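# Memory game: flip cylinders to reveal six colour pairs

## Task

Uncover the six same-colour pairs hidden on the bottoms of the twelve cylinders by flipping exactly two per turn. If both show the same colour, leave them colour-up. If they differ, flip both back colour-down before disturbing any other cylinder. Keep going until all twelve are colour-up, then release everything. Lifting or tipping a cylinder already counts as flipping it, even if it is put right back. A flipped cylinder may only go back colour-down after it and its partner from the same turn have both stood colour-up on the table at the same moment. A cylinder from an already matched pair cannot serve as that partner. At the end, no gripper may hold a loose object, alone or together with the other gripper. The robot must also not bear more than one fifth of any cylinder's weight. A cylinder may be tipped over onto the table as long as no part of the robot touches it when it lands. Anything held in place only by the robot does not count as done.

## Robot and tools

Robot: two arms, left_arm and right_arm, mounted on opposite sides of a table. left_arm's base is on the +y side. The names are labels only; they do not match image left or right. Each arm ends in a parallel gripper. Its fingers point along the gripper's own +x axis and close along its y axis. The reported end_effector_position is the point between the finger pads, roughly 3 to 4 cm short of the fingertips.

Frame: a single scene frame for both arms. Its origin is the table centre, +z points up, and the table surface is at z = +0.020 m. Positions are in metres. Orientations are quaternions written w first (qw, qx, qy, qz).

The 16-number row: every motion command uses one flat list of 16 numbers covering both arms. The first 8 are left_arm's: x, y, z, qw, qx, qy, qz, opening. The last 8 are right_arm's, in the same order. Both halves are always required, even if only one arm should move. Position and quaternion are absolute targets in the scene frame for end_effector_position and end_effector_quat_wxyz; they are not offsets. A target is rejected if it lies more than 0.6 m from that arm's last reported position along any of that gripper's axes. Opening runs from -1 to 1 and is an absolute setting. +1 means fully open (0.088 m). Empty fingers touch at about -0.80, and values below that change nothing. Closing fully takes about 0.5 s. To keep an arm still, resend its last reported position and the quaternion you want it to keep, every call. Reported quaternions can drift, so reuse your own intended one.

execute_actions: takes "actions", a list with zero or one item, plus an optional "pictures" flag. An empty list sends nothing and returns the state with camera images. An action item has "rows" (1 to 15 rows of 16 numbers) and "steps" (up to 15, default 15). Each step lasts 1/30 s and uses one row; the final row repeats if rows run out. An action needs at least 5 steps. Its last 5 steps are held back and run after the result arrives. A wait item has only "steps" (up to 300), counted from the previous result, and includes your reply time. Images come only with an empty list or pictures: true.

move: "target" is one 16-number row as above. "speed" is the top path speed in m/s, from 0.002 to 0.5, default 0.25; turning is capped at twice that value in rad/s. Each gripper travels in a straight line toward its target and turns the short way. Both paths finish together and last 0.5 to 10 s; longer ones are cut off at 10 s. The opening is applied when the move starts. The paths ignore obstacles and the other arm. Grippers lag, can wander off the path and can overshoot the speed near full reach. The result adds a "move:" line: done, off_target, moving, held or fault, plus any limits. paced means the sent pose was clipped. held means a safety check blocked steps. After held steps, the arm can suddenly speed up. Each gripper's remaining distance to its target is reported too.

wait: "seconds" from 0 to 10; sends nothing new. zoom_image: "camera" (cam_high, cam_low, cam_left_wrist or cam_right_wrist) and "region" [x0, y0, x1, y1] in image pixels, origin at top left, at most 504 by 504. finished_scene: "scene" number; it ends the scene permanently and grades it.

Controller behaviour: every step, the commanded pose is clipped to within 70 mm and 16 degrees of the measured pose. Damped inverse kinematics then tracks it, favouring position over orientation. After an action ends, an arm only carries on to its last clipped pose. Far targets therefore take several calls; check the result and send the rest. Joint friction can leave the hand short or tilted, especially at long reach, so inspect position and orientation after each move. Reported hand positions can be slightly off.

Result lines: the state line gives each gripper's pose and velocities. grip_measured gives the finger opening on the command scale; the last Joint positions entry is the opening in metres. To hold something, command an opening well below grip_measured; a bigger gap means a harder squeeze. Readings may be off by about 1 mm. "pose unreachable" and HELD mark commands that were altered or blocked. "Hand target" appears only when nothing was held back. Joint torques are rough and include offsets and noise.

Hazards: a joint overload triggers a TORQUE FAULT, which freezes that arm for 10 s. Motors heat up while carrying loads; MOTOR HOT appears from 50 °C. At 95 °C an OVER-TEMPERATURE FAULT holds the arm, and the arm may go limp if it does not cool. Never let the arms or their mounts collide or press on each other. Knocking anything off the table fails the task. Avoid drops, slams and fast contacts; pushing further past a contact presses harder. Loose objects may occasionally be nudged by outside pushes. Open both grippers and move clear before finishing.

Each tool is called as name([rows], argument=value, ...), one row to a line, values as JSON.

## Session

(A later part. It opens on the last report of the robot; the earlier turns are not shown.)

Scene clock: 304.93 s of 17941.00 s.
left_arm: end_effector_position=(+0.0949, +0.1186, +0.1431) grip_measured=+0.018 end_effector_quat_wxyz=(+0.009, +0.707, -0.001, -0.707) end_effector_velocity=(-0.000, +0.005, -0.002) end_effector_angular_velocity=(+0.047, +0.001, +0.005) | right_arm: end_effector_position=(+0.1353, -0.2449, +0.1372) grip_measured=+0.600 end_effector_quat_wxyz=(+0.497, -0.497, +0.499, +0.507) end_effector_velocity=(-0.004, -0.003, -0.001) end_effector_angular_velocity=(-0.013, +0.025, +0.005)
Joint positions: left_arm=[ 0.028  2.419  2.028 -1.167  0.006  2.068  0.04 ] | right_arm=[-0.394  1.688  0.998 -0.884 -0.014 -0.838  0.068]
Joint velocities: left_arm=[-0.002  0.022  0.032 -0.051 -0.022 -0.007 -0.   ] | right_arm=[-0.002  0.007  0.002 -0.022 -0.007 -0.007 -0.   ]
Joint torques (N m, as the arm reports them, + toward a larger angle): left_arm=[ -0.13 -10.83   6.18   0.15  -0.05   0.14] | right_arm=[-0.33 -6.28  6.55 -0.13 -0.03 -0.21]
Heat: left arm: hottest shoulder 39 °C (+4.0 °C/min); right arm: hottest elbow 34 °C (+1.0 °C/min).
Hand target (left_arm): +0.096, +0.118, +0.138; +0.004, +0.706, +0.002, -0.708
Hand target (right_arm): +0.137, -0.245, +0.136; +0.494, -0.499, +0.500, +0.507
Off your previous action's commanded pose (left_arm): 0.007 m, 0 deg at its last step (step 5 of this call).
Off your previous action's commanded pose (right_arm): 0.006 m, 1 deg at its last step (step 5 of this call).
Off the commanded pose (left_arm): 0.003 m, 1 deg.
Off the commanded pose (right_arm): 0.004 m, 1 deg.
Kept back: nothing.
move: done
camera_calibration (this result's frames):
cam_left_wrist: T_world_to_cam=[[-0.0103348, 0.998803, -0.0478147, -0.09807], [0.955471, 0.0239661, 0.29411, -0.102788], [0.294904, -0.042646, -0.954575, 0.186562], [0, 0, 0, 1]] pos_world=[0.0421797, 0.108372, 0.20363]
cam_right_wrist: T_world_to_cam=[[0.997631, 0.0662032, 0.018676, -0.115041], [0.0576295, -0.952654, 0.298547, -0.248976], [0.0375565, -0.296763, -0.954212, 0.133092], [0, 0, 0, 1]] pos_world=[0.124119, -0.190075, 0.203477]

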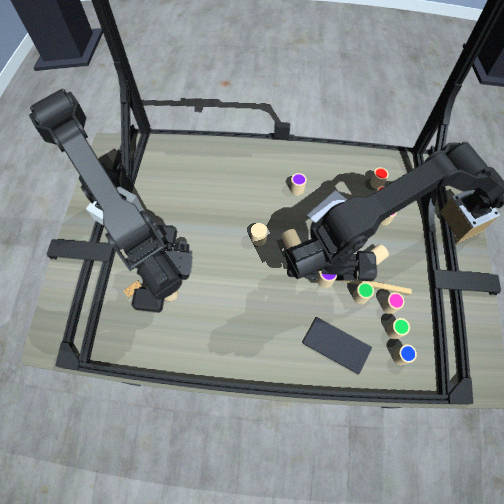

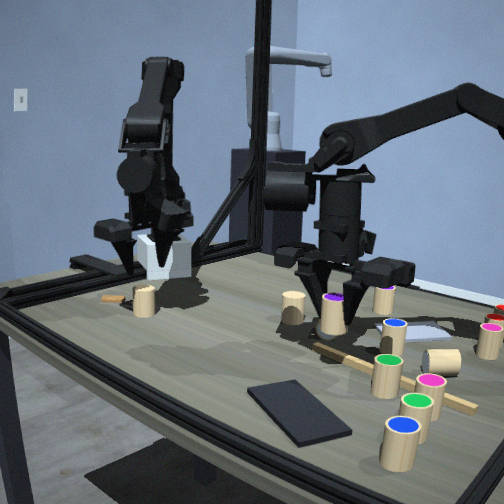

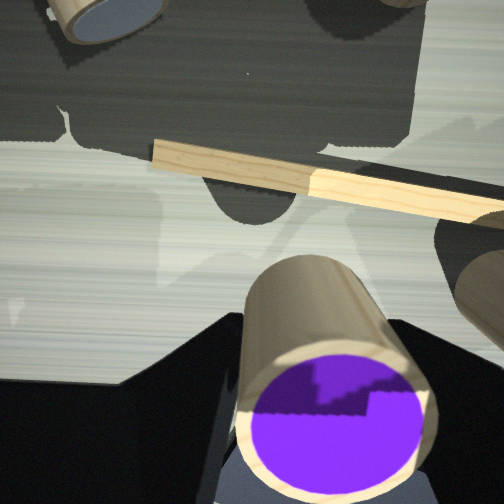

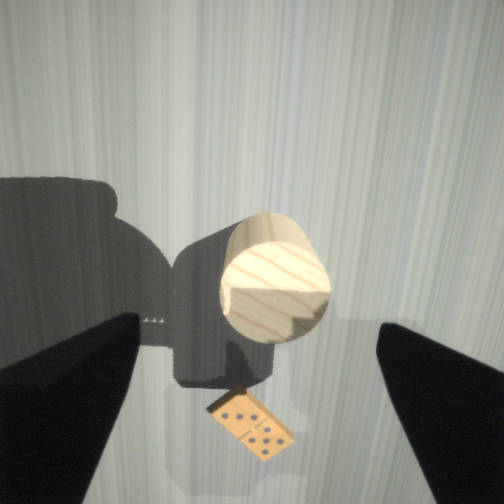

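move(target=[0.095,0.118,0.066,0,0.707,0,-0.707,-0.3,0.139,-0.244,0.065,0.5,-0.5,0.5,0.5,0.6], speed=0.15)

execute_actions([
  {"rows":[[0.095,0.118,0.07,0,0.707,0,-0.707,0.45,0.139,-0.244,0.065,0.5,-0.5,0.5,0.5,0.6]],"steps":12},
])

execute_actions([
  {"rows":[[0.095,0.118,0.15,0,0.707,0,-0.707,0.45,0.139,-0.244,0.065,0.5,-0.5,0.5,0.5,0.6]],"steps":15},
])

execute_actions([
  {"rows":[[0.095,0.118,0.15,0,0.707,0,-0.707,0.6,0.139,-0.244,0.065,0.5,-0.5,0.5,0.5,-0.3]],"steps":10},
])

execute_actions([
  {"rows":[[0.095,0.118,0.15,0,0.707,0,-0.707,0.6,0.139,-0.244,0.15,0.5,-0.5,0.5,0.5,-0.3]],"steps":15},
])

move(target=[-0.072,0.095,0.309,0.5,0.5,-0.5,-0.5,0.8,-0.07,-0.03,0.3,0.707,0,0,0.707,-0.3], speed=0.5)

move(target=[-0.072,0.011,0.307,0.5,0.5,-0.5,-0.5,0.8,-0.07,-0.03,0.3,0.707,0,0,0.707,-0.3])

execute_actions([
  {"rows":[[-0.072,0.011,0.307,0.5,0.5,-0.5,-0.5,-0.3,-0.07,-0.03,0.3,0.707,0,0,0.707,-0.3]],"steps":12},
])

execute_actions([
  {"rows":[[-0.072,0.011,0.307,0.5,0.5,-0.5,-0.5,-0.3,-0.07,-0.03,0.3,0.707,0,0,0.707,0.6]],"steps":8},
])

execute_actions([
  {"rows":[[-0.072,0.05,0.307,0.5,0.5,-0.5,-0.5,-0.3,-0.07,-0.07,0.3,0.707,0,0,0.707,0.6]],"steps":10},
])

move(target=[-0.25,0.19,0.14,0,0.707,0,-0.707,-0.3,-0.031,-0.036,0.135,0.5,-0.5,0.5,0.5,0.6], speed=0.5)

Scene clock: 306.43 s of 17941.00 s.
left_arm: end_effector_position=(+0.0980, +0.1141, +0.0787) grip_measured=+0.018 end_effector_quat_wxyz=(+0.011, +0.711, -0.007, -0.703) end_effector_velocity=(-0.001, +0.001, -0.001) end_effector_angular_velocity=(+0.010, -0.003, +0.005) | right_arm: end_effector_position=(+0.1414, -0.2419, +0.0702) grip_measured=+0.600 end_effector_quat_wxyz=(+0.505, -0.500, +0.493, +0.502) end_effector_velocity=(+0.004, +0.001, -0.001) end_effector_angular_velocity=(+0.006, -0.018, +0.005)
Joint positions: left_arm=[ 0.028  2.504  1.921 -0.961  0.003  2.073  0.04 ] | right_arm=[-0.394  1.849  0.878 -0.583 -0.003 -0.834  0.068]
Joint velocities: left_arm=[-0.002  0.002  0.002 -0.007 -0.007 -0.007 -0.   ] | right_arm=[-0.002  0.002 -0.002  0.022  0.007 -0.007 -0.   ]
Joint torques (N m, as the arm reports them, + toward a larger angle): left_arm=[ -0.07 -10.55   4.37   0.57  -0.06   0.07] | right_arm=[ 0.11 -6.66  3.34  0.28 -0.01  0.19]
Heat: left arm: hottest shoulder 39 °C (+4.0 °C/min); right arm: hottest elbow 34 °C (+0.0 °C/min).
Hand target (left_arm): +0.095, +0.118, +0.066; +0.000, +0.707, +0.000, -0.707
Hand target (right_arm): +0.138, -0.245, +0.065; +0.500, -0.500, +0.500, +0.500
Off the commanded pose (left_arm): 0.014 m, 2 deg.
Off the commanded pose (right_arm): 0.006 m, 1 deg.
Kept back: nothing.
move: off_target (left_arm)
camera_calibration (this result's frames):
cam_left_wrist: T_world_to_cam=[[-0.00493418, 0.998294, -0.0581788, -0.0963309], [0.952665, 0.0223784, 0.303197, -0.0869462], [0.303982, -0.0539289, -0.95115, 0.124184], [0, 0, 0, 1]] pos_world=[0.0446055, 0.104809, 0.138875]
cam_right_wrist: T_world_to_cam=[[0.997247, 0.0618034, 0.0409607, -0.122592], [0.047013, -0.954266, 0.29524, -0.225068], [0.0573342, -0.292502, -0.954545, 0.0680612], [0, 0, 0, 1]] pos_world=[0.128934, -0.18729, 0.136438]

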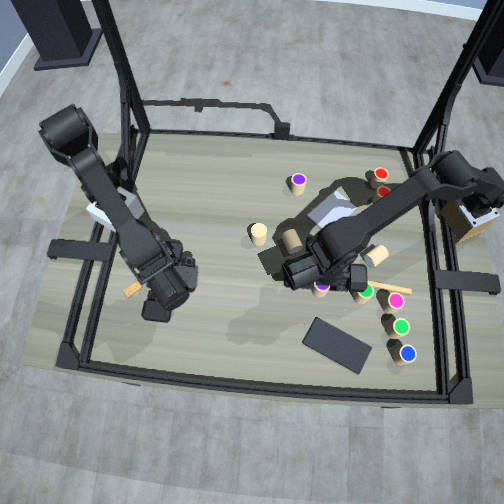

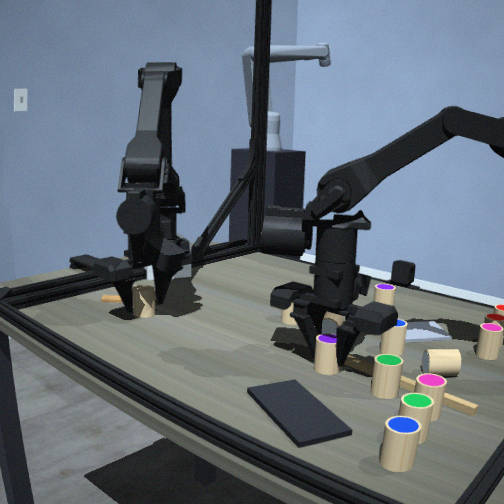

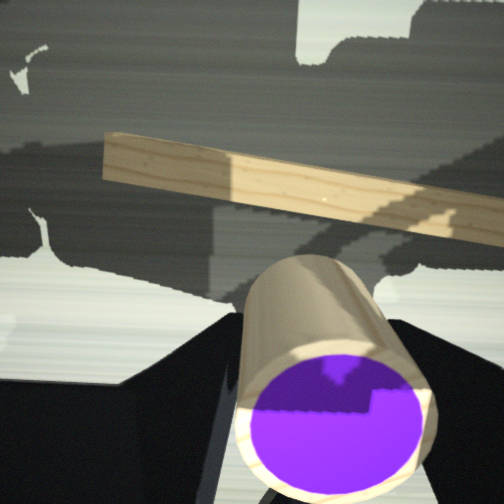

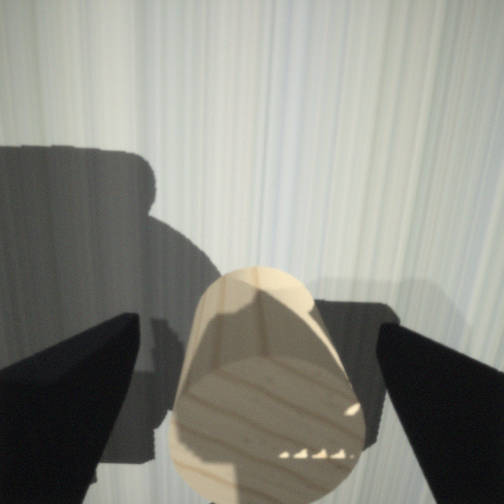

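Scene clock: 306.67 s of 17941.00 s.
left_arm: end_effector_position=(+0.0975, +0.1146, +0.0785) grip_measured=+0.348 end_effector_quat_wxyz=(+0.010, +0.710, -0.006, -0.704) end_effector_velocity=(-0.002, +0.004, +0.003) end_effector_angular_velocity=(+0.018, +0.002, +0.020) | right_arm: end_effector_position=(+0.1413, -0.2419, +0.0693) grip_measured=+0.600 end_effector_quat_wxyz=(+0.504, -0.500, +0.494, +0.502) end_effector_velocity=(-0.004, -0.000, -0.001) end_effector_angular_velocity=(+0.008, +0.024, +0.005)
Joint positions: left_arm=[ 0.028  2.504  1.921 -0.964  0.003  2.073  0.056] | right_arm=[-0.394  1.852  0.878 -0.582 -0.003 -0.834  0.068]
Joint velocities: left_arm=[-0.002 -0.007 -0.002 -0.022 -0.007 -0.022  0.041] | right_arm=[-0.002  0.002 -0.002 -0.007 -0.022 -0.007 -0.   ]
Joint torques (N m, as the arm reports them, + toward a larger angle): left_arm=[ -0.32 -11.32   4.65   0.07  -0.08   0.09] | right_arm=[ 0.13 -6.63  3.66  0.27 -0.02  0.17]
Heat: left arm: hottest shoulder 39 °C (+4.0 °C/min); right arm: hottest elbow 34 °C (+0.0 °C/min).
Steps of this call (steps 1 to 7: the first 7 steps of this action). Readings (end_effector_position):
1: left_arm (+0.0980, +0.1141, +0.0787) | right_arm (+0.1414, -0.2419, +0.0700)
2: left_arm (+0.0978, +0.1141, +0.0787) | right_arm (+0.1414, -0.2419, +0.0699)
4: left_arm (+0.0978, +0.1141, +0.0787) | right_arm (+0.1413, -0.2419, +0.0695)
7: the state above

Scene clock: 307.17 s of 17941.00 s.
left_arm: end_effector_position=(+0.0959, +0.1176, +0.1443) grip_measured=+0.448 end_effector_quat_wxyz=(+0.004, +0.707, -0.001, -0.707) end_effector_velocity=(+0.004, -0.006, +0.077) end_effector_angular_velocity=(-0.028, -0.024, +0.020) | right_arm: end_effector_position=(+0.1412, -0.2421, +0.0690) grip_measured=+0.600 end_effector_quat_wxyz=(+0.504, -0.500, +0.494, +0.502) end_effector_velocity=(-0.003, +0.001, +0.001) end_effector_angular_velocity=(+0.015, +0.017, +0.005)
Joint positions: left_arm=[ 0.028  2.431  2.055 -1.188  0.003  2.073  0.061] | right_arm=[-0.394  1.853  0.877 -0.581 -0.003 -0.834  0.068]
Joint velocities: left_arm=[-0.002 -0.056  0.208 -0.227 -0.007 -0.022  0.   ] | right_arm=[-0.002 -0.007 -0.002 -0.007 -0.022 -0.007 -0.   ]
Joint torques (N m, as the arm reports them, + toward a larger angle): left_arm=[  0.04 -12.86   5.51   0.    -0.04   0.07] | right_arm=[ 0.14 -6.63  3.67  0.28 -0.02  0.18]
Heat: left arm: hottest shoulder 40 °C (+5.1 °C/min); right arm: hottest elbow 34 °C (+1.0 °C/min).
Off your previous action's commanded pose (left_arm): 0.009 m, 1 deg at its last step (step 5 of this call).
Off your previous action's commanded pose (right_arm): 0.005 m, 1 deg at its last step (step 5 of this call).
Steps of this call (steps 1 to 5: the last 5 steps of your previous action; steps 6 to 15: the first 10 steps of this action). Readings (end_effector_position):
6: left_arm (+0.0958, +0.1177, +0.0833) | right_arm (+0.1412, -0.2420, +0.0691)
7: left_arm (+0.0927, +0.1233, +0.0886) | right_arm (+0.1412, -0.2420, +0.0691)
9: left_arm (+0.0913, +0.1259, +0.1031) | right_arm (+0.1412, -0.2421, +0.0690)
13: left_arm (+0.0950, +0.1192, +0.1359) | right_arm (+0.1412, -0.2421, +0.0690)
15: the state above

Scene clock: 307.50 s of 17941.00 s.
left_arm: end_effector_position=(+0.0947, +0.1198, +0.1475) grip_measured=+0.563 end_effector_quat_wxyz=(+0.001, +0.705, +0.003, -0.709) end_effector_velocity=(-0.002, +0.007, +0.002) end_effector_angular_velocity=(+0.031, +0.009, +0.010) | right_arm: end_effector_position=(+0.1412, -0.2421, +0.0690) grip_measured=+0.017 end_effector_quat_wxyz=(+0.504, -0.500, +0.494, +0.502) end_effector_velocity=(+0.013, +0.000, +0.001) end_effector_angular_velocity=(-0.003, -0.072, -0.010)
Joint positions: left_arm=[ 0.028  2.43   2.066 -1.212  0.003  2.073  0.067] | right_arm=[-0.394  1.853  0.877 -0.581 -0.003 -0.834  0.04 ]
Joint velocities: left_arm=[ 0.002 -0.002  0.002 -0.037 -0.007 -0.007  0.016] | right_arm=[-0.002 -0.007 -0.007  0.051  0.051  0.007 -0.175]
Joint torques (N m, as the arm reports them, + toward a larger angle): left_arm=[ -0.25 -12.88   6.55   0.14  -0.1    0.13] | right_arm=[ 0.09 -6.65  3.77  0.29  0.02  0.16]
Heat: left arm: hottest shoulder 40 °C (+5.0 °C/min); right arm: hottest elbow 34 °C (+1.0 °C/min).
Off your previous action's commanded pose (left_arm): 0.004 m, 0 deg at its last step (step 5 of this call).
Off your previous action's commanded pose (right_arm): 0.005 m, 1 deg at its last step (step 5 of this call).
Steps of this call (steps 1 to 5: the last 5 steps of your previous action; steps 6 to 10: the first 5 steps of this action). Readings (end_effector_position):
6: left_arm (+0.0946, +0.1200, +0.1469) | right_arm (+0.1412, -0.2421, +0.0690)
7: left_arm (+0.0946, +0.1200, +0.1470) | right_arm (+0.1412, -0.2421, +0.0690)
9: left_arm (+0.0947, +0.1197, +0.1475) | right_arm (+0.1412, -0.2421, +0.0690)
10: the state above

Scene clock: 308.00 s of 17941.00 s.
left_arm: end_effector_position=(+0.0945, +0.1201, +0.1477) grip_measured=+0.599 end_effector_quat_wxyz=(+0.000, +0.705, +0.004, -0.709) end_effector_velocity=(-0.004, +0.003, +0.001) end_effector_angular_velocity=(+0.016, +0.017, -0.010) | right_arm: end_effector_position=(+0.1407, -0.2425, +0.1419) grip_measured=+0.021 end_effector_quat_wxyz=(+0.502, -0.500, +0.496, +0.501) end_effector_velocity=(-0.026, -0.023, +0.034) end_effector_angular_velocity=(-0.118, +0.140, +0.005)
Joint positions: left_arm=[ 0.028  2.43   2.067 -1.215  0.003  2.073  0.068] | right_arm=[-0.394  1.691  1.022 -0.893 -0.002 -0.834  0.04 ]
Joint velocities: left_arm=[-0.002 -0.002 -0.002 -0.022  0.007  0.007  0.   ] | right_arm=[-0.002 -0.037  0.11  -0.33  -0.007 -0.007 -0.   ]
Joint torques (N m, as the arm reports them, + toward a larger angle): left_arm=[  0.03 -13.27   6.28   0.12  -0.08   0.07] | right_arm=[ 0.13 -8.27  6.13 -0.17 -0.05  0.15]
Heat: left arm: hottest shoulder 40 °C (+5.0 °C/min); right arm: hottest elbow 34 °C (+1.0 °C/min).
Off your previous action's commanded pose (left_arm): 0.003 m, 1 deg at its last step (step 5 of this call).
Off your previous action's commanded pose (right_arm): 0.005 m, 1 deg at its last step (step 5 of this call).
Steps of this call (steps 1 to 5: the last 5 steps of your previous action; steps 6 to 15: the first 10 steps of this action). Readings (end_effector_position):
6: left_arm (+0.0945, +0.1201, +0.1476) | right_arm (+0.1395, -0.2435, +0.0747)
7: left_arm (+0.0946, +0.1200, +0.1477) | right_arm (+0.1349, -0.2478, +0.0826)
9: left_arm (+0.0945, +0.1201, +0.1477) | right_arm (+0.1345, -0.2482, +0.1041)
13: left_arm (+0.0945, +0.1201, +0.1477) | right_arm (+0.1418, -0.2415, +0.1371)
15: the state above

Scene clock: 310.63 s of 17941.00 s.
left_arm: end_effector_position=(-0.0720, +0.0959, +0.3213) grip_measured=+0.800 end_effector_quat_wxyz=(+0.500, +0.496, -0.509, -0.495) end_effector_velocity=(-0.000, +0.001, +0.001) end_effector_angular_velocity=(-0.012, +0.005, +0.005) | right_arm: end_effector_position=(-0.0678, -0.0289, +0.3042) grip_measured=+0.022 end_effector_quat_wxyz=(+0.711, -0.003, -0.010, +0.703) end_effector_velocity=(-0.002, +0.001, -0.001) end_effector_angular_velocity=(+0.007, -0.007, +0.010)
Joint positions: left_arm=[-0.263  1.635  0.652  1.002  0.225  1.578  0.078] | right_arm=[ 0.442  1.474  0.528  0.955  0.016 -0.019  0.04 ]
Joint velocities: left_arm=[-0.002  0.002 -0.007  0.022 -0.007 -0.007 -0.   ] | right_arm=[ 0.002  0.012 -0.002  0.022 -0.007 -0.007  0.   ]
Joint torques (N m, as the arm reports them, + toward a larger angle): left_arm=[-0.52 -5.44  4.31  1.84 -0.1  -0.14] | right_arm=[ 0.26 -5.52  5.11  1.63  0.04  0.18]
Heat: left arm: hottest shoulder 40 °C (+5.0 °C/min); right arm: hottest elbow 34 °C (+1.0 °C/min).
Hand target (left_arm): -0.073, +0.097, +0.311; +0.496, +0.499, -0.502, -0.502
Hand target (right_arm): -0.069, -0.029, +0.299; +0.711, -0.005, -0.004, +0.703
Off your previous action's commanded pose (left_arm): 0.003 m, 1 deg at its last step (step 5 of this call).
Off your previous action's commanded pose (right_arm): 0.007 m, 1 deg at its last step (step 5 of this call).
Off the commanded pose (left_arm): 0.012 m, 1 deg.
Off the commanded pose (right_arm): 0.005 m, 1 deg.
Kept back: nothing.
move: off_target (left_arm)
camera_calibration (this result's frames):
cam_left_wrist: T_world_to_cam=[[0.0108811, -0.0517757, -0.998599, 0.339163], [0.958435, 0.285279, -0.00434772, 0.0758286], [0.285104, -0.957045, 0.0527278, 0.168256], [0, 0, 0, 1]] pos_world=[-0.124338, 0.156956, 0.330145]
cam_right_wrist: T_world_to_cam=[[0.996239, -0.0405697, 0.0765673, 0.0494445], [0.0610444, -0.298531, -0.952446, 0.318374], [0.0614982, 0.953537, -0.294932, 0.201372], [0, 0, 0, 1]] pos_world=[-0.0810775, -0.0949656, 0.358839]

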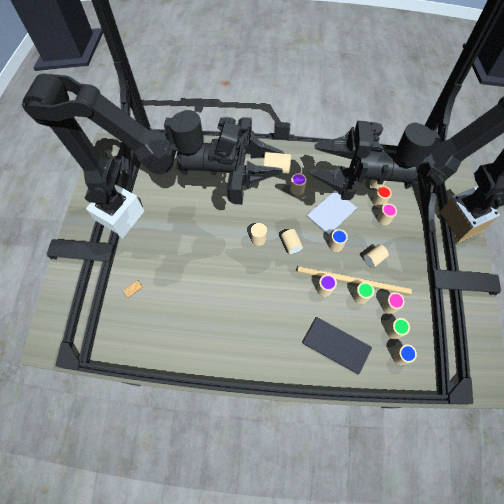

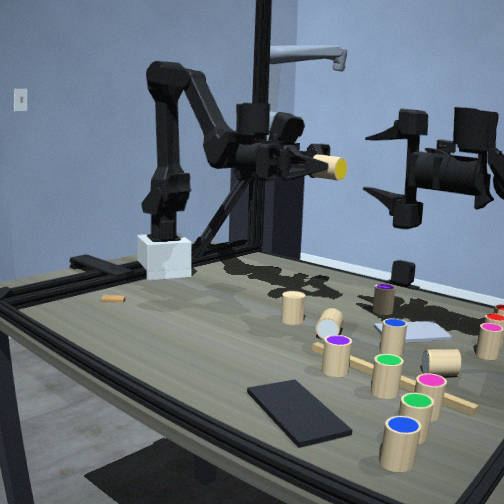

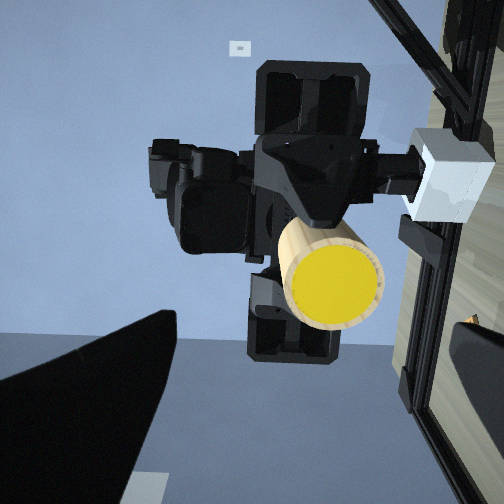

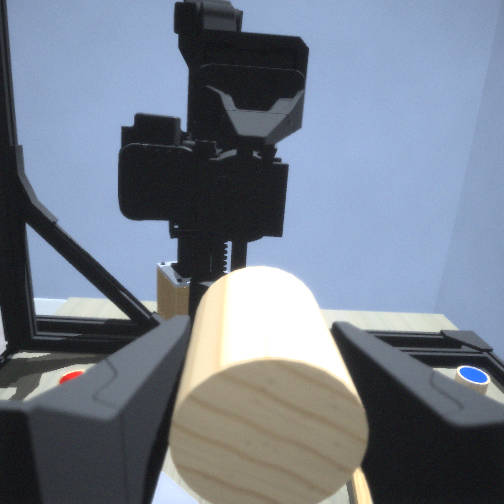

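Scene clock: 311.63 s of 17941.00 s.
left_arm: end_effector_position=(-0.0717, +0.0147, +0.3105) grip_measured=+0.800 end_effector_quat_wxyz=(+0.501, +0.499, -0.503, -0.497) end_effector_velocity=(+0.000, -0.002, -0.002) end_effector_angular_velocity=(+0.007, -0.006, +0.005) | right_arm: end_effector_position=(-0.0685, -0.0289, +0.3041) grip_measured=+0.022 end_effector_quat_wxyz=(+0.709, +0.001, -0.005, +0.705) end_effector_velocity=(-0.000, -0.001, +0.000) end_effector_angular_velocity=(-0.003, -0.022, +0.005)
Joint positions: left_arm=[-0.313  1.92   0.973  0.954  0.167  1.574  0.078] | right_arm=[ 0.442  1.474  0.528  0.955  0.011 -0.005  0.04 ]
Joint velocities: left_arm=[-0.002  0.007  0.007 -0.007 -0.007  0.007 -0.   ] | right_arm=[-0.002 -0.007 -0.002 -0.007 -0.007 -0.022 -0.   ]
Joint torques (N m, as the arm reports them, + toward a larger angle): left_arm=[-0.42 -8.15  6.63  1.55 -0.09 -0.16] | right_arm=[ 0.25 -6.25  5.1   1.49 -0.12  0.2 ]
Heat: left arm: hottest shoulder 40 °C (+5.0 °C/min); right arm: hottest elbow 34 °C (+1.0 °C/min).
Hand target (left_arm): -0.072, +0.011, +0.307; +0.500, +0.500, -0.500, -0.500
Hand target (right_arm): -0.070, -0.030, +0.300; +0.707, -0.000, +0.000, +0.707
Off the commanded pose (left_arm): 0.005 m, 0 deg.
Off the commanded pose (right_arm): 0.004 m, 1 deg.
Kept back: nothing.
move: done
camera_calibration (this result's frames):
cam_left_wrist: T_world_to_cam=[[0.0045337, -0.0406206, -0.999164, 0.323717], [0.955982, 0.293327, -0.00758731, 0.0993676], [0.29339, -0.955149, 0.0401624, 0.0955491], [0, 0, 0, 1]] pos_world=[-0.124494, 0.075266, 0.320363]
cam_right_wrist: T_world_to_cam=[[0.997349, -0.0358631, 0.0633146, 0.0543857], [0.0497707, -0.298536, -0.9531, 0.317716], [0.0530828, 0.953724, -0.295959, 0.201071], [0, 0, 0, 1]] pos_world=[-0.0807279, -0.0949664, 0.35888]

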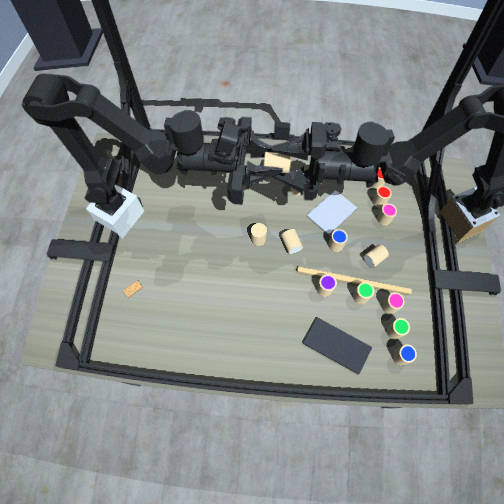

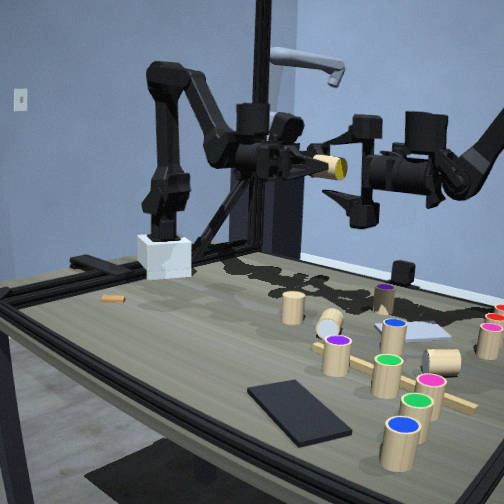

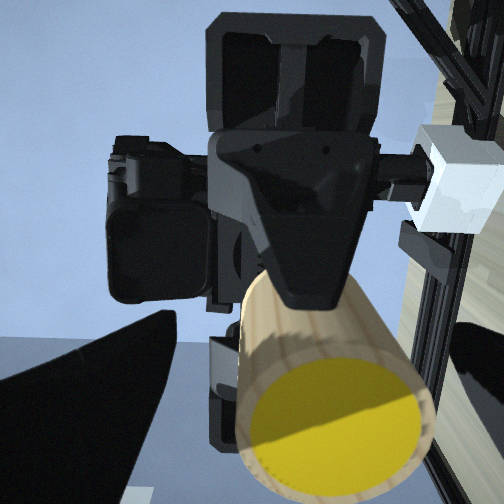

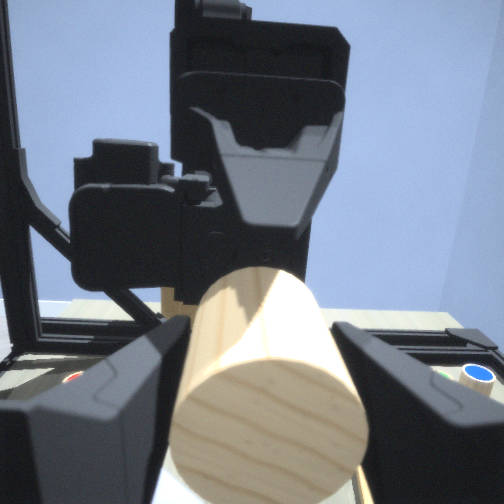

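Scene clock: 311.87 s of 17941.00 s.
left_arm: end_effector_position=(-0.0716, +0.0144, +0.3105) grip_measured=+0.015 end_effector_quat_wxyz=(+0.501, +0.499, -0.503, -0.498) end_effector_velocity=(+0.000, -0.004, -0.007) end_effector_angular_velocity=(+0.055, +0.031, +0.005) | right_arm: end_effector_position=(-0.0685, -0.0289, +0.3042) grip_measured=+0.022 end_effector_quat_wxyz=(+0.709, +0.002, -0.005, +0.705) end_effector_velocity=(-0.002, -0.003, +0.012) end_effector_angular_velocity=(+0.061, +0.022, +0.020)
Joint positions: left_arm=[-0.313  1.92   0.975  0.951  0.167  1.573  0.04 ] | right_arm=[ 0.442  1.474  0.528  0.956  0.011 -0.005  0.04 ]
Joint velocities: left_arm=[-0.002 -0.002  0.022 -0.081 -0.007 -0.022  0.039] | right_arm=[-0.002 -0.007 -0.012  0.066 -0.022  0.022  0.   ]
Joint torques (N m, as the arm reports them, + toward a larger angle): left_arm=[-0.33 -7.87  6.93  1.58 -0.13 -0.15] | right_arm=[ 0.25 -6.25  5.17  1.41 -0.13  0.15]
Heat: left arm: hottest shoulder 40 °C (+5.0 °C/min); right arm: hottest shoulder 33 °C (+0.0 °C/min).
Steps of this call (steps 1 to 7: the first 7 steps of this action). Readings (end_effector_position):
1: left_arm (-0.0717, +0.0146, +0.3103) | right_arm (-0.0685, -0.0289, +0.3041)
2: left_arm (-0.0717, +0.0146, +0.3104) | right_arm (-0.0685, -0.0289, +0.3041)
4: left_arm (-0.0717, +0.0145, +0.3104) | right_arm (-0.0685, -0.0289, +0.3041)
7: the state above

Scene clock: 312.13 s of 17941.00 s.
left_arm: end_effector_position=(-0.0716, +0.0142, +0.3105) grip_measured=+0.021 end_effector_quat_wxyz=(+0.500, +0.499, -0.502, -0.498) end_effector_velocity=(+0.002, +0.001, -0.006) end_effector_angular_velocity=(+0.017, +0.010, +0.019) | right_arm: end_effector_position=(-0.0686, -0.0290, +0.3041) grip_measured=+0.078 end_effector_quat_wxyz=(+0.709, +0.002, -0.005, +0.705) end_effector_velocity=(-0.000, -0.001, -0.005) end_effector_angular_velocity=(-0.022, -0.008, +0.005)
Joint positions: left_arm=[-0.313  1.92   0.976  0.951  0.167  1.573  0.04 ] | right_arm=[ 0.442  1.474  0.527  0.957  0.011 -0.005  0.043]
Joint velocities: left_arm=[-0.002  0.002 -0.007 -0.007 -0.022 -0.007  0.   ] | right_arm=[-0.002 -0.002 -0.002 -0.022 -0.007 -0.007  0.114]
Joint torques (N m, as the arm reports them, + toward a larger angle): left_arm=[-0.18 -8.02  6.54  1.59 -0.15 -0.14] | right_arm=[ 0.25 -6.28  5.15  1.42 -0.12  0.16]
Heat: left arm: hottest shoulder 40 °C (+5.1 °C/min); right arm: hottest shoulder 33 °C (+0.0 °C/min).
Off your previous action's commanded pose (left_arm): 0.005 m, 0 deg at its last step (step 5 of this call).
Off your previous action's commanded pose (right_arm): 0.004 m, 1 deg at its last step (step 5 of this call).
Steps of this call (steps 1 to 5: the last 5 steps of your previous action; steps 6 to 8: the first 3 steps of this action). Readings (end_effector_position):
6: left_arm (-0.0716, +0.0143, +0.3107) | right_arm (-0.0685, -0.0290, +0.3041)
7: left_arm (-0.0716, +0.0142, +0.3105) | right_arm (-0.0685, -0.0290, +0.3041)
8: the state above

Scene clock: 312.47 s of 17941.00 s.
left_arm: end_effector_position=(-0.0725, +0.0357, +0.3038) grip_measured=+0.020 end_effector_quat_wxyz=(+0.498, +0.502, -0.498, -0.501) end_effector_velocity=(+0.003, +0.097, -0.033) end_effector_angular_velocity=(+0.094, +0.024, +0.015) | right_arm: end_effector_position=(-0.0684, -0.0555, +0.3012) grip_measured=+0.577 end_effector_quat_wxyz=(+0.709, +0.000, -0.004, +0.705) end_effector_velocity=(-0.001, -0.106, +0.002) end_effector_angular_velocity=(-0.003, -0.022, +0.010)
Joint positions: left_arm=[-0.305  1.865  0.876  0.982  0.174  1.573  0.04 ] | right_arm=[ 0.442  1.365  0.431  0.94   0.011 -0.005  0.067]
Joint velocities: left_arm=[ 0.051 -0.256 -0.432  0.081  0.037 -0.007  0.   ] | right_arm=[ 0.002 -0.505 -0.354 -0.154 -0.007 -0.022  0.01 ]
Joint torques (N m, as the arm reports them, + toward a larger angle): left_arm=[  0.45 -11.04   4.9    1.88   0.13  -0.15] | right_arm=[ 0.35 -6.34  5.37  1.2  -0.1   0.17]
Heat: left arm: hottest shoulder 40 °C (+5.0 °C/min); right arm: hottest shoulder 33 °C (+0.0 °C/min).
Off your previous action's commanded pose (left_arm): 0.004 m, 0 deg at its last step (step 5 of this call).
Off your previous action's commanded pose (right_arm): 0.004 m, 1 deg at its last step (step 5 of this call).
Steps of this call (steps 1 to 5: the last 5 steps of your previous action; steps 6 to 10: the first 5 steps of this action). Readings (end_effector_position):
6: left_arm (-0.0719, +0.0170, +0.3090) | right_arm (-0.0686, -0.0330, +0.3039)
7: left_arm (-0.0721, +0.0222, +0.3076) | right_arm (-0.0685, -0.0395, +0.3024)
9: left_arm (-0.0726, +0.0322, +0.3048) | right_arm (-0.0684, -0.0516, +0.3010)
10: the state above

Scene clock: 315.10 s of 17941.00 s.
left_arm: end_effector_position=(-0.2488, +0.1899, +0.1405) grip_measured=+0.017 end_effector_quat_wxyz=(+0.005, +0.704, +0.001, -0.710) end_effector_velocity=(-0.001, +0.003, -0.003) end_effector_angular_velocity=(+0.023, -0.015, +0.015) | right_arm: end_effector_position=(-0.0329, -0.0381, +0.1394) grip_measured=+0.600 end_effector_quat_wxyz=(+0.499, -0.497, +0.497, +0.507) end_effector_velocity=(-0.002, -0.001, -0.002) end_effector_angular_velocity=(-0.030, +0.025, -0.010)
Joint positions: left_arm=[-0.805  1.995  1.319 -0.886  0.006  1.237  0.04 ] | right_arm=[ 0.344  2.099  1.564 -1.023 -0.01  -0.1    0.068]
Joint velocities: left_arm=[-0.007  0.017  0.012 -0.022 -0.007 -0.022 -0.   ] | right_arm=[-0.002  0.022  0.027 -0.037 -0.022  0.007 -0.   ]
Joint torques (N m, as the arm reports them, + toward a larger angle): left_arm=[-0.14 -7.61  5.97  0.28  0.2  -0.1 ] | right_arm=[-0.3  -9.43  6.85 -0.09  0.01 -0.22]
Heat: left arm: hottest shoulder 40 °C (+5.1 °C/min); right arm: hottest elbow 34 °C (+1.0 °C/min).
Hand target (left_arm): -0.251, +0.189, +0.138; +0.002, +0.704, +0.004, -0.711
Hand target (right_arm): -0.031, -0.037, +0.136; +0.496, -0.501, +0.499, +0.504
Off your previous action's commanded pose (left_arm): 0.007 m, 0 deg at its last step (step 5 of this call).
Off your previous action's commanded pose (right_arm): 0.006 m, 1 deg at its last step (step 5 of this call).
Off the commanded pose (left_arm): 0.001 m, 1 deg.
Off the commanded pose (right_arm): 0.005 m, 1 deg.
Kept back: nothing.
move: done
camera_calibration (this result's frames):
cam_left_wrist: T_world_to_cam=[[-0.00803539, 0.999186, -0.0395207, -0.173627], [0.95833, 0.0189807, 0.285032, 0.227543], [0.285551, -0.0355835, -0.957703, 0.285296], [0, 0, 0, 1]] pos_world=[-0.300923, 0.179318, 0.20151]
cam_right_wrist: T_world_to_cam=[[0.99759, 0.0657657, 0.0221274, 0.0385761], [0.0563723, -0.954084, 0.294186, -0.0423663], [0.0404588, -0.292229, -0.955492, 0.203303], [0, 0, 0, 1]] pos_world=[-0.0443203, 0.0164531, 0.205864]

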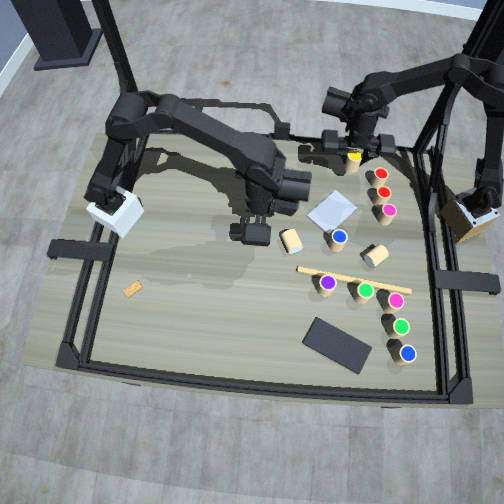

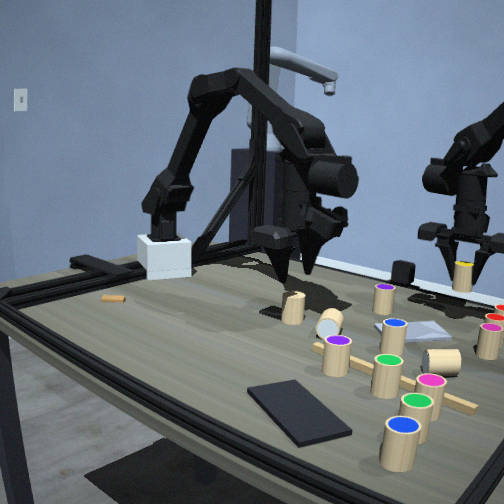

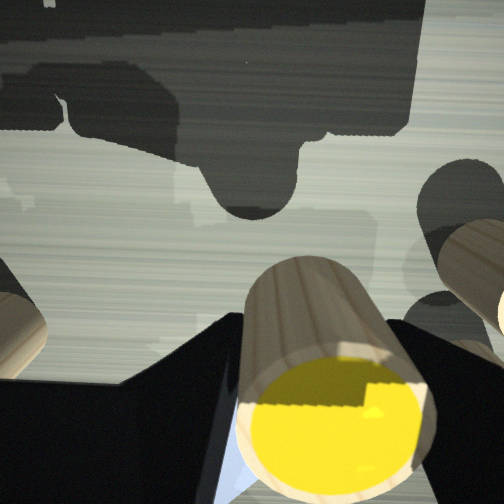

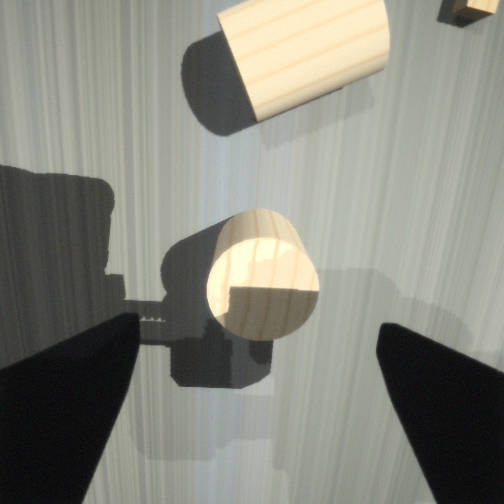

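execute_actions(actions=[])

move(target=[-0.258,0.19,0.14,0,0.707,0,-0.707,-0.3,-0.031,-0.036,0.135,0.5,-0.5,0.5,0.5,0.6])

Scene clock: 315.83 s of 17941.00 s.
left_arm: end_effector_position=(-0.2489, +0.1902, +0.1401) grip_measured=+0.017 end_effector_quat_wxyz=(+0.004, +0.704, +0.002, -0.710) end_effector_velocity=(-0.002, -0.000, +0.000) end_effector_angular_velocity=(-0.005, +0.009, +0.005) | right_arm: end_effector_position=(-0.0328, -0.0381, +0.1391) grip_measured=+0.600 end_effector_quat_wxyz=(+0.498, -0.498, +0.498, +0.507) end_effector_velocity=(-0.000, -0.001, +0.002) end_effector_angular_velocity=(-0.002, +0.007, +0.005)
Joint positions: left_arm=[-0.806  1.997  1.32  -0.889  0.007  1.236  0.04 ] | right_arm=[ 0.344  2.102  1.567 -1.027 -0.009 -0.1    0.068]
Joint velocities: left_arm=[-0.002 -0.002 -0.002  0.007  0.007 -0.007  0.   ] | right_arm=[-0.002 -0.002  0.002 -0.007 -0.007 -0.007 -0.   ]
Joint torques (N m, as the arm reports them, + toward a larger angle): left_arm=[-0.24 -7.8   5.91  0.16  0.2  -0.15] | right_arm=[-0.31 -9.5   6.94 -0.09  0.02 -0.22]
Heat: left arm: hottest shoulder 40 °C (+5.0 °C/min); right arm: hottest elbow 34 °C (+1.0 °C/min).
Hand target (left_arm): -0.251, +0.189, +0.138; +0.002, +0.704, +0.004, -0.711
Hand target (right_arm): -0.031, -0.037, +0.136; +0.496, -0.501, +0.499, +0.504
Off the commanded pose (left_arm): 0.001 m, 1 deg.
Off the commanded pose (right_arm): 0.005 m, 1 deg.
Kept back: nothing.
Steps of this call (steps 1 to 22: nothing new was sent). Readings (end_effector_position):
1: left_arm (-0.2489, +0.1901, +0.1404) | right_arm (-0.0329, -0.0380, +0.1395)
2: left_arm (-0.2489, +0.1901, +0.1403) | right_arm (-0.0329, -0.0381, +0.1393)
4: left_arm (-0.2489, +0.1903, +0.1401) | right_arm (-0.0328, -0.0381, +0.1391)
8: left_arm (-0.2489, +0.1903, +0.1400) | right_arm (-0.0329, -0.0382, +0.1389)
22: the state above
camera_calibration (this result's frames):
cam_left_wrist: T_world_to_cam=[[-0.00840139, 0.999303, -0.036383, -0.17455], [0.958251, 0.0184447, 0.285332, 0.227827], [0.285804, -0.0324669, -0.957738, 0.284456], [0, 0, 0, 1]] pos_world=[-0.301081, 0.179461, 0.201077]
cam_right_wrist: T_world_to_cam=[[0.997563, 0.0662184, 0.0219687, 0.0385692], [0.0567118, -0.953042, 0.29748, -0.0427112], [0.0406358, -0.295509, -0.954475, 0.202722], [0, 0, 0, 1]] pos_world=[-0.0442907, 0.0166467, 0.205352]

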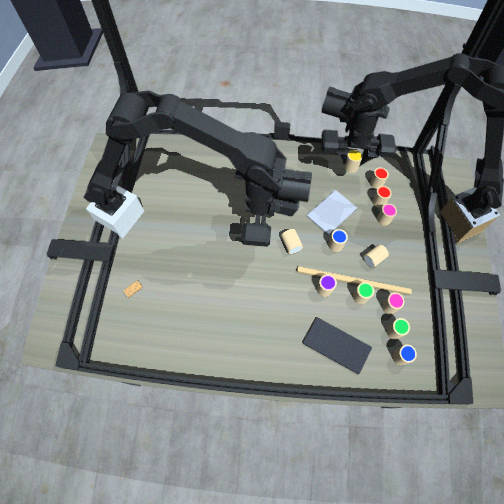

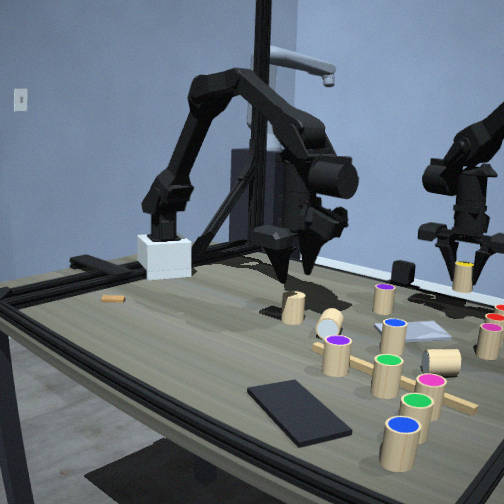

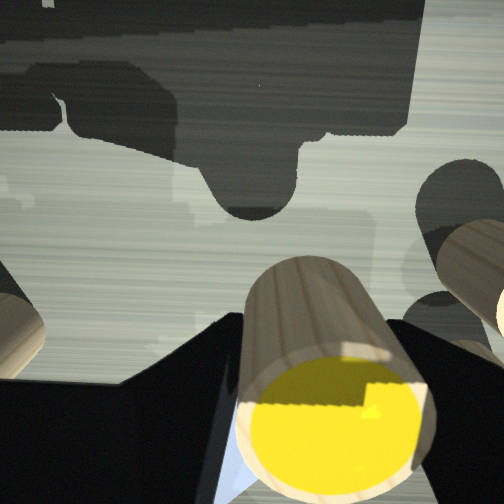

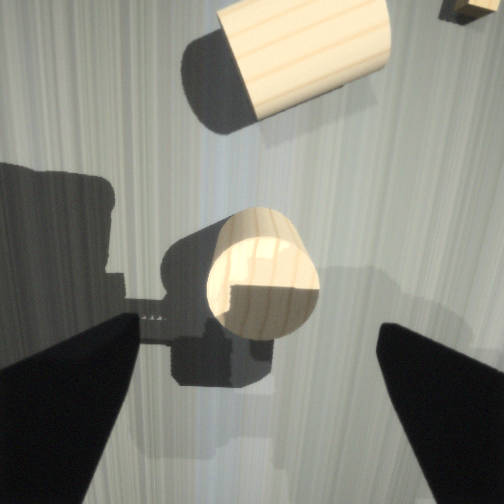

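Scene clock: 316.53 s of 17941.00 s.
left_arm: end_effector_position=(-0.2568, +0.1918, +0.1422) grip_measured=+0.017 end_effector_quat_wxyz=(+0.001, +0.705, -0.002, -0.709) end_effector_velocity=(+0.002, -0.001, -0.003) end_effector_angular_velocity=(-0.005, -0.021, +0.005) | right_arm: end_effector_position=(-0.0318, -0.0371, +0.1385) grip_measured=+0.600 end_effector_quat_wxyz=(+0.500, -0.499, +0.497, +0.504) end_effector_velocity=(+0.000, +0.000, -0.003) end_effector_angular_velocity=(-0.003, -0.007, -0.005)
Joint positions: left_arm=[-0.829  1.998  1.331 -0.898  0.003  1.222  0.04 ] | right_arm=[ 0.344  2.107  1.572 -1.027 -0.003 -0.098  0.068]
Joint velocities: left_arm=[-0.002  0.007 -0.002  0.007 -0.022 -0.007 -0.   ] | right_arm=[ 0.002  0.007 -0.002  0.007  0.007  0.007 -0.   ]
Joint torques (N m, as the arm reports them, + toward a larger angle): left_arm=[-0.1  -8.02  6.02  0.2  -0.03 -0.04] | right_arm=[-0.06 -9.61  7.01 -0.07  0.02  0.17]
Heat: left arm: hottest shoulder 40 °C (+5.0 °C/min); right arm: hottest elbow 34 °C (+1.0 °C/min).
Hand target (left_arm): -0.258, +0.190, +0.140; -0.000, +0.707, +0.000, -0.707
Hand target (right_arm): -0.031, -0.036, +0.135; +0.500, -0.500, +0.500, +0.500
Off the commanded pose (left_arm): 0.003 m, 0 deg.
Off the commanded pose (right_arm): 0.004 m, 1 deg.
Kept back: nothing.
move: done
camera_calibration (this result's frames):
cam_left_wrist: T_world_to_cam=[[0.00124294, 0.999307, -0.0372033, -0.173465], [0.95733, 0.00956251, 0.28884, 0.235724], [0.288996, -0.0359748, -0.956654, 0.290063], [0, 0, 0, 1]] pos_world=[-0.309277, 0.181526, 0.20295]
cam_right_wrist: T_world_to_cam=[[0.99754, 0.0642773, 0.0279768, 0.0366076], [0.0530384, -0.95298, 0.298356, -0.0419127], [0.0458389, -0.296138, -0.954044, 0.202453], [0, 0, 0, 1]] pos_world=[-0.0435748, 0.017659, 0.204629]

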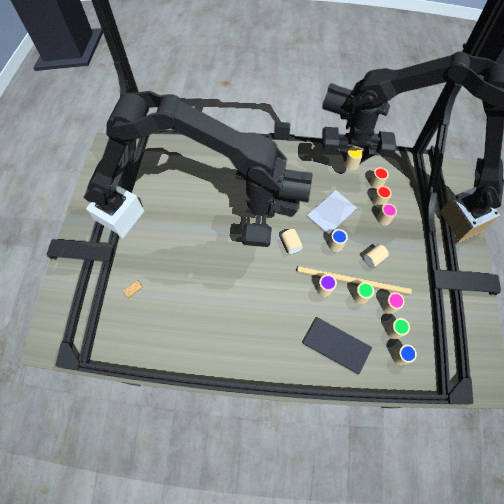

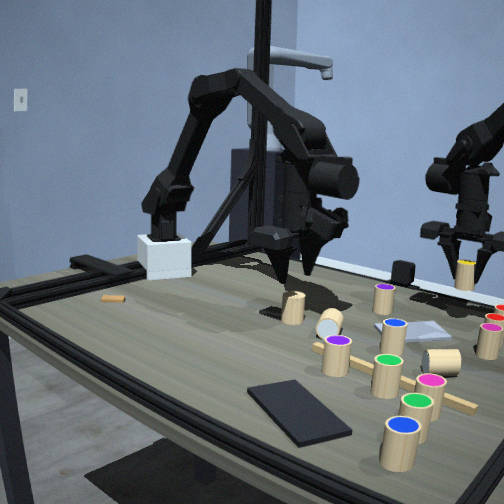

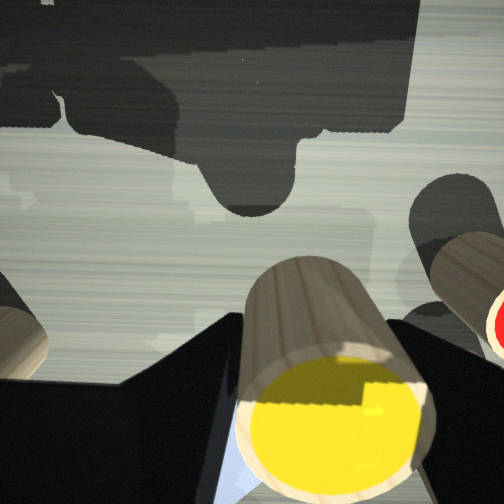

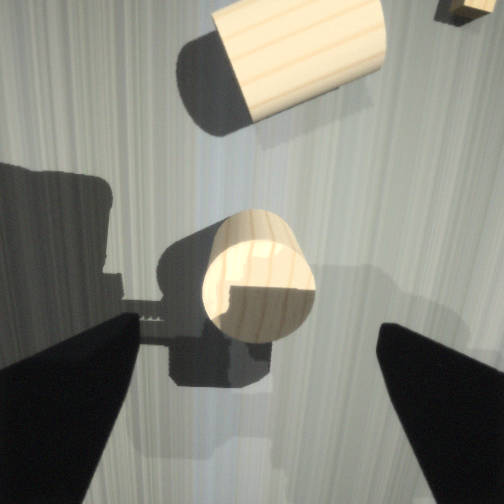

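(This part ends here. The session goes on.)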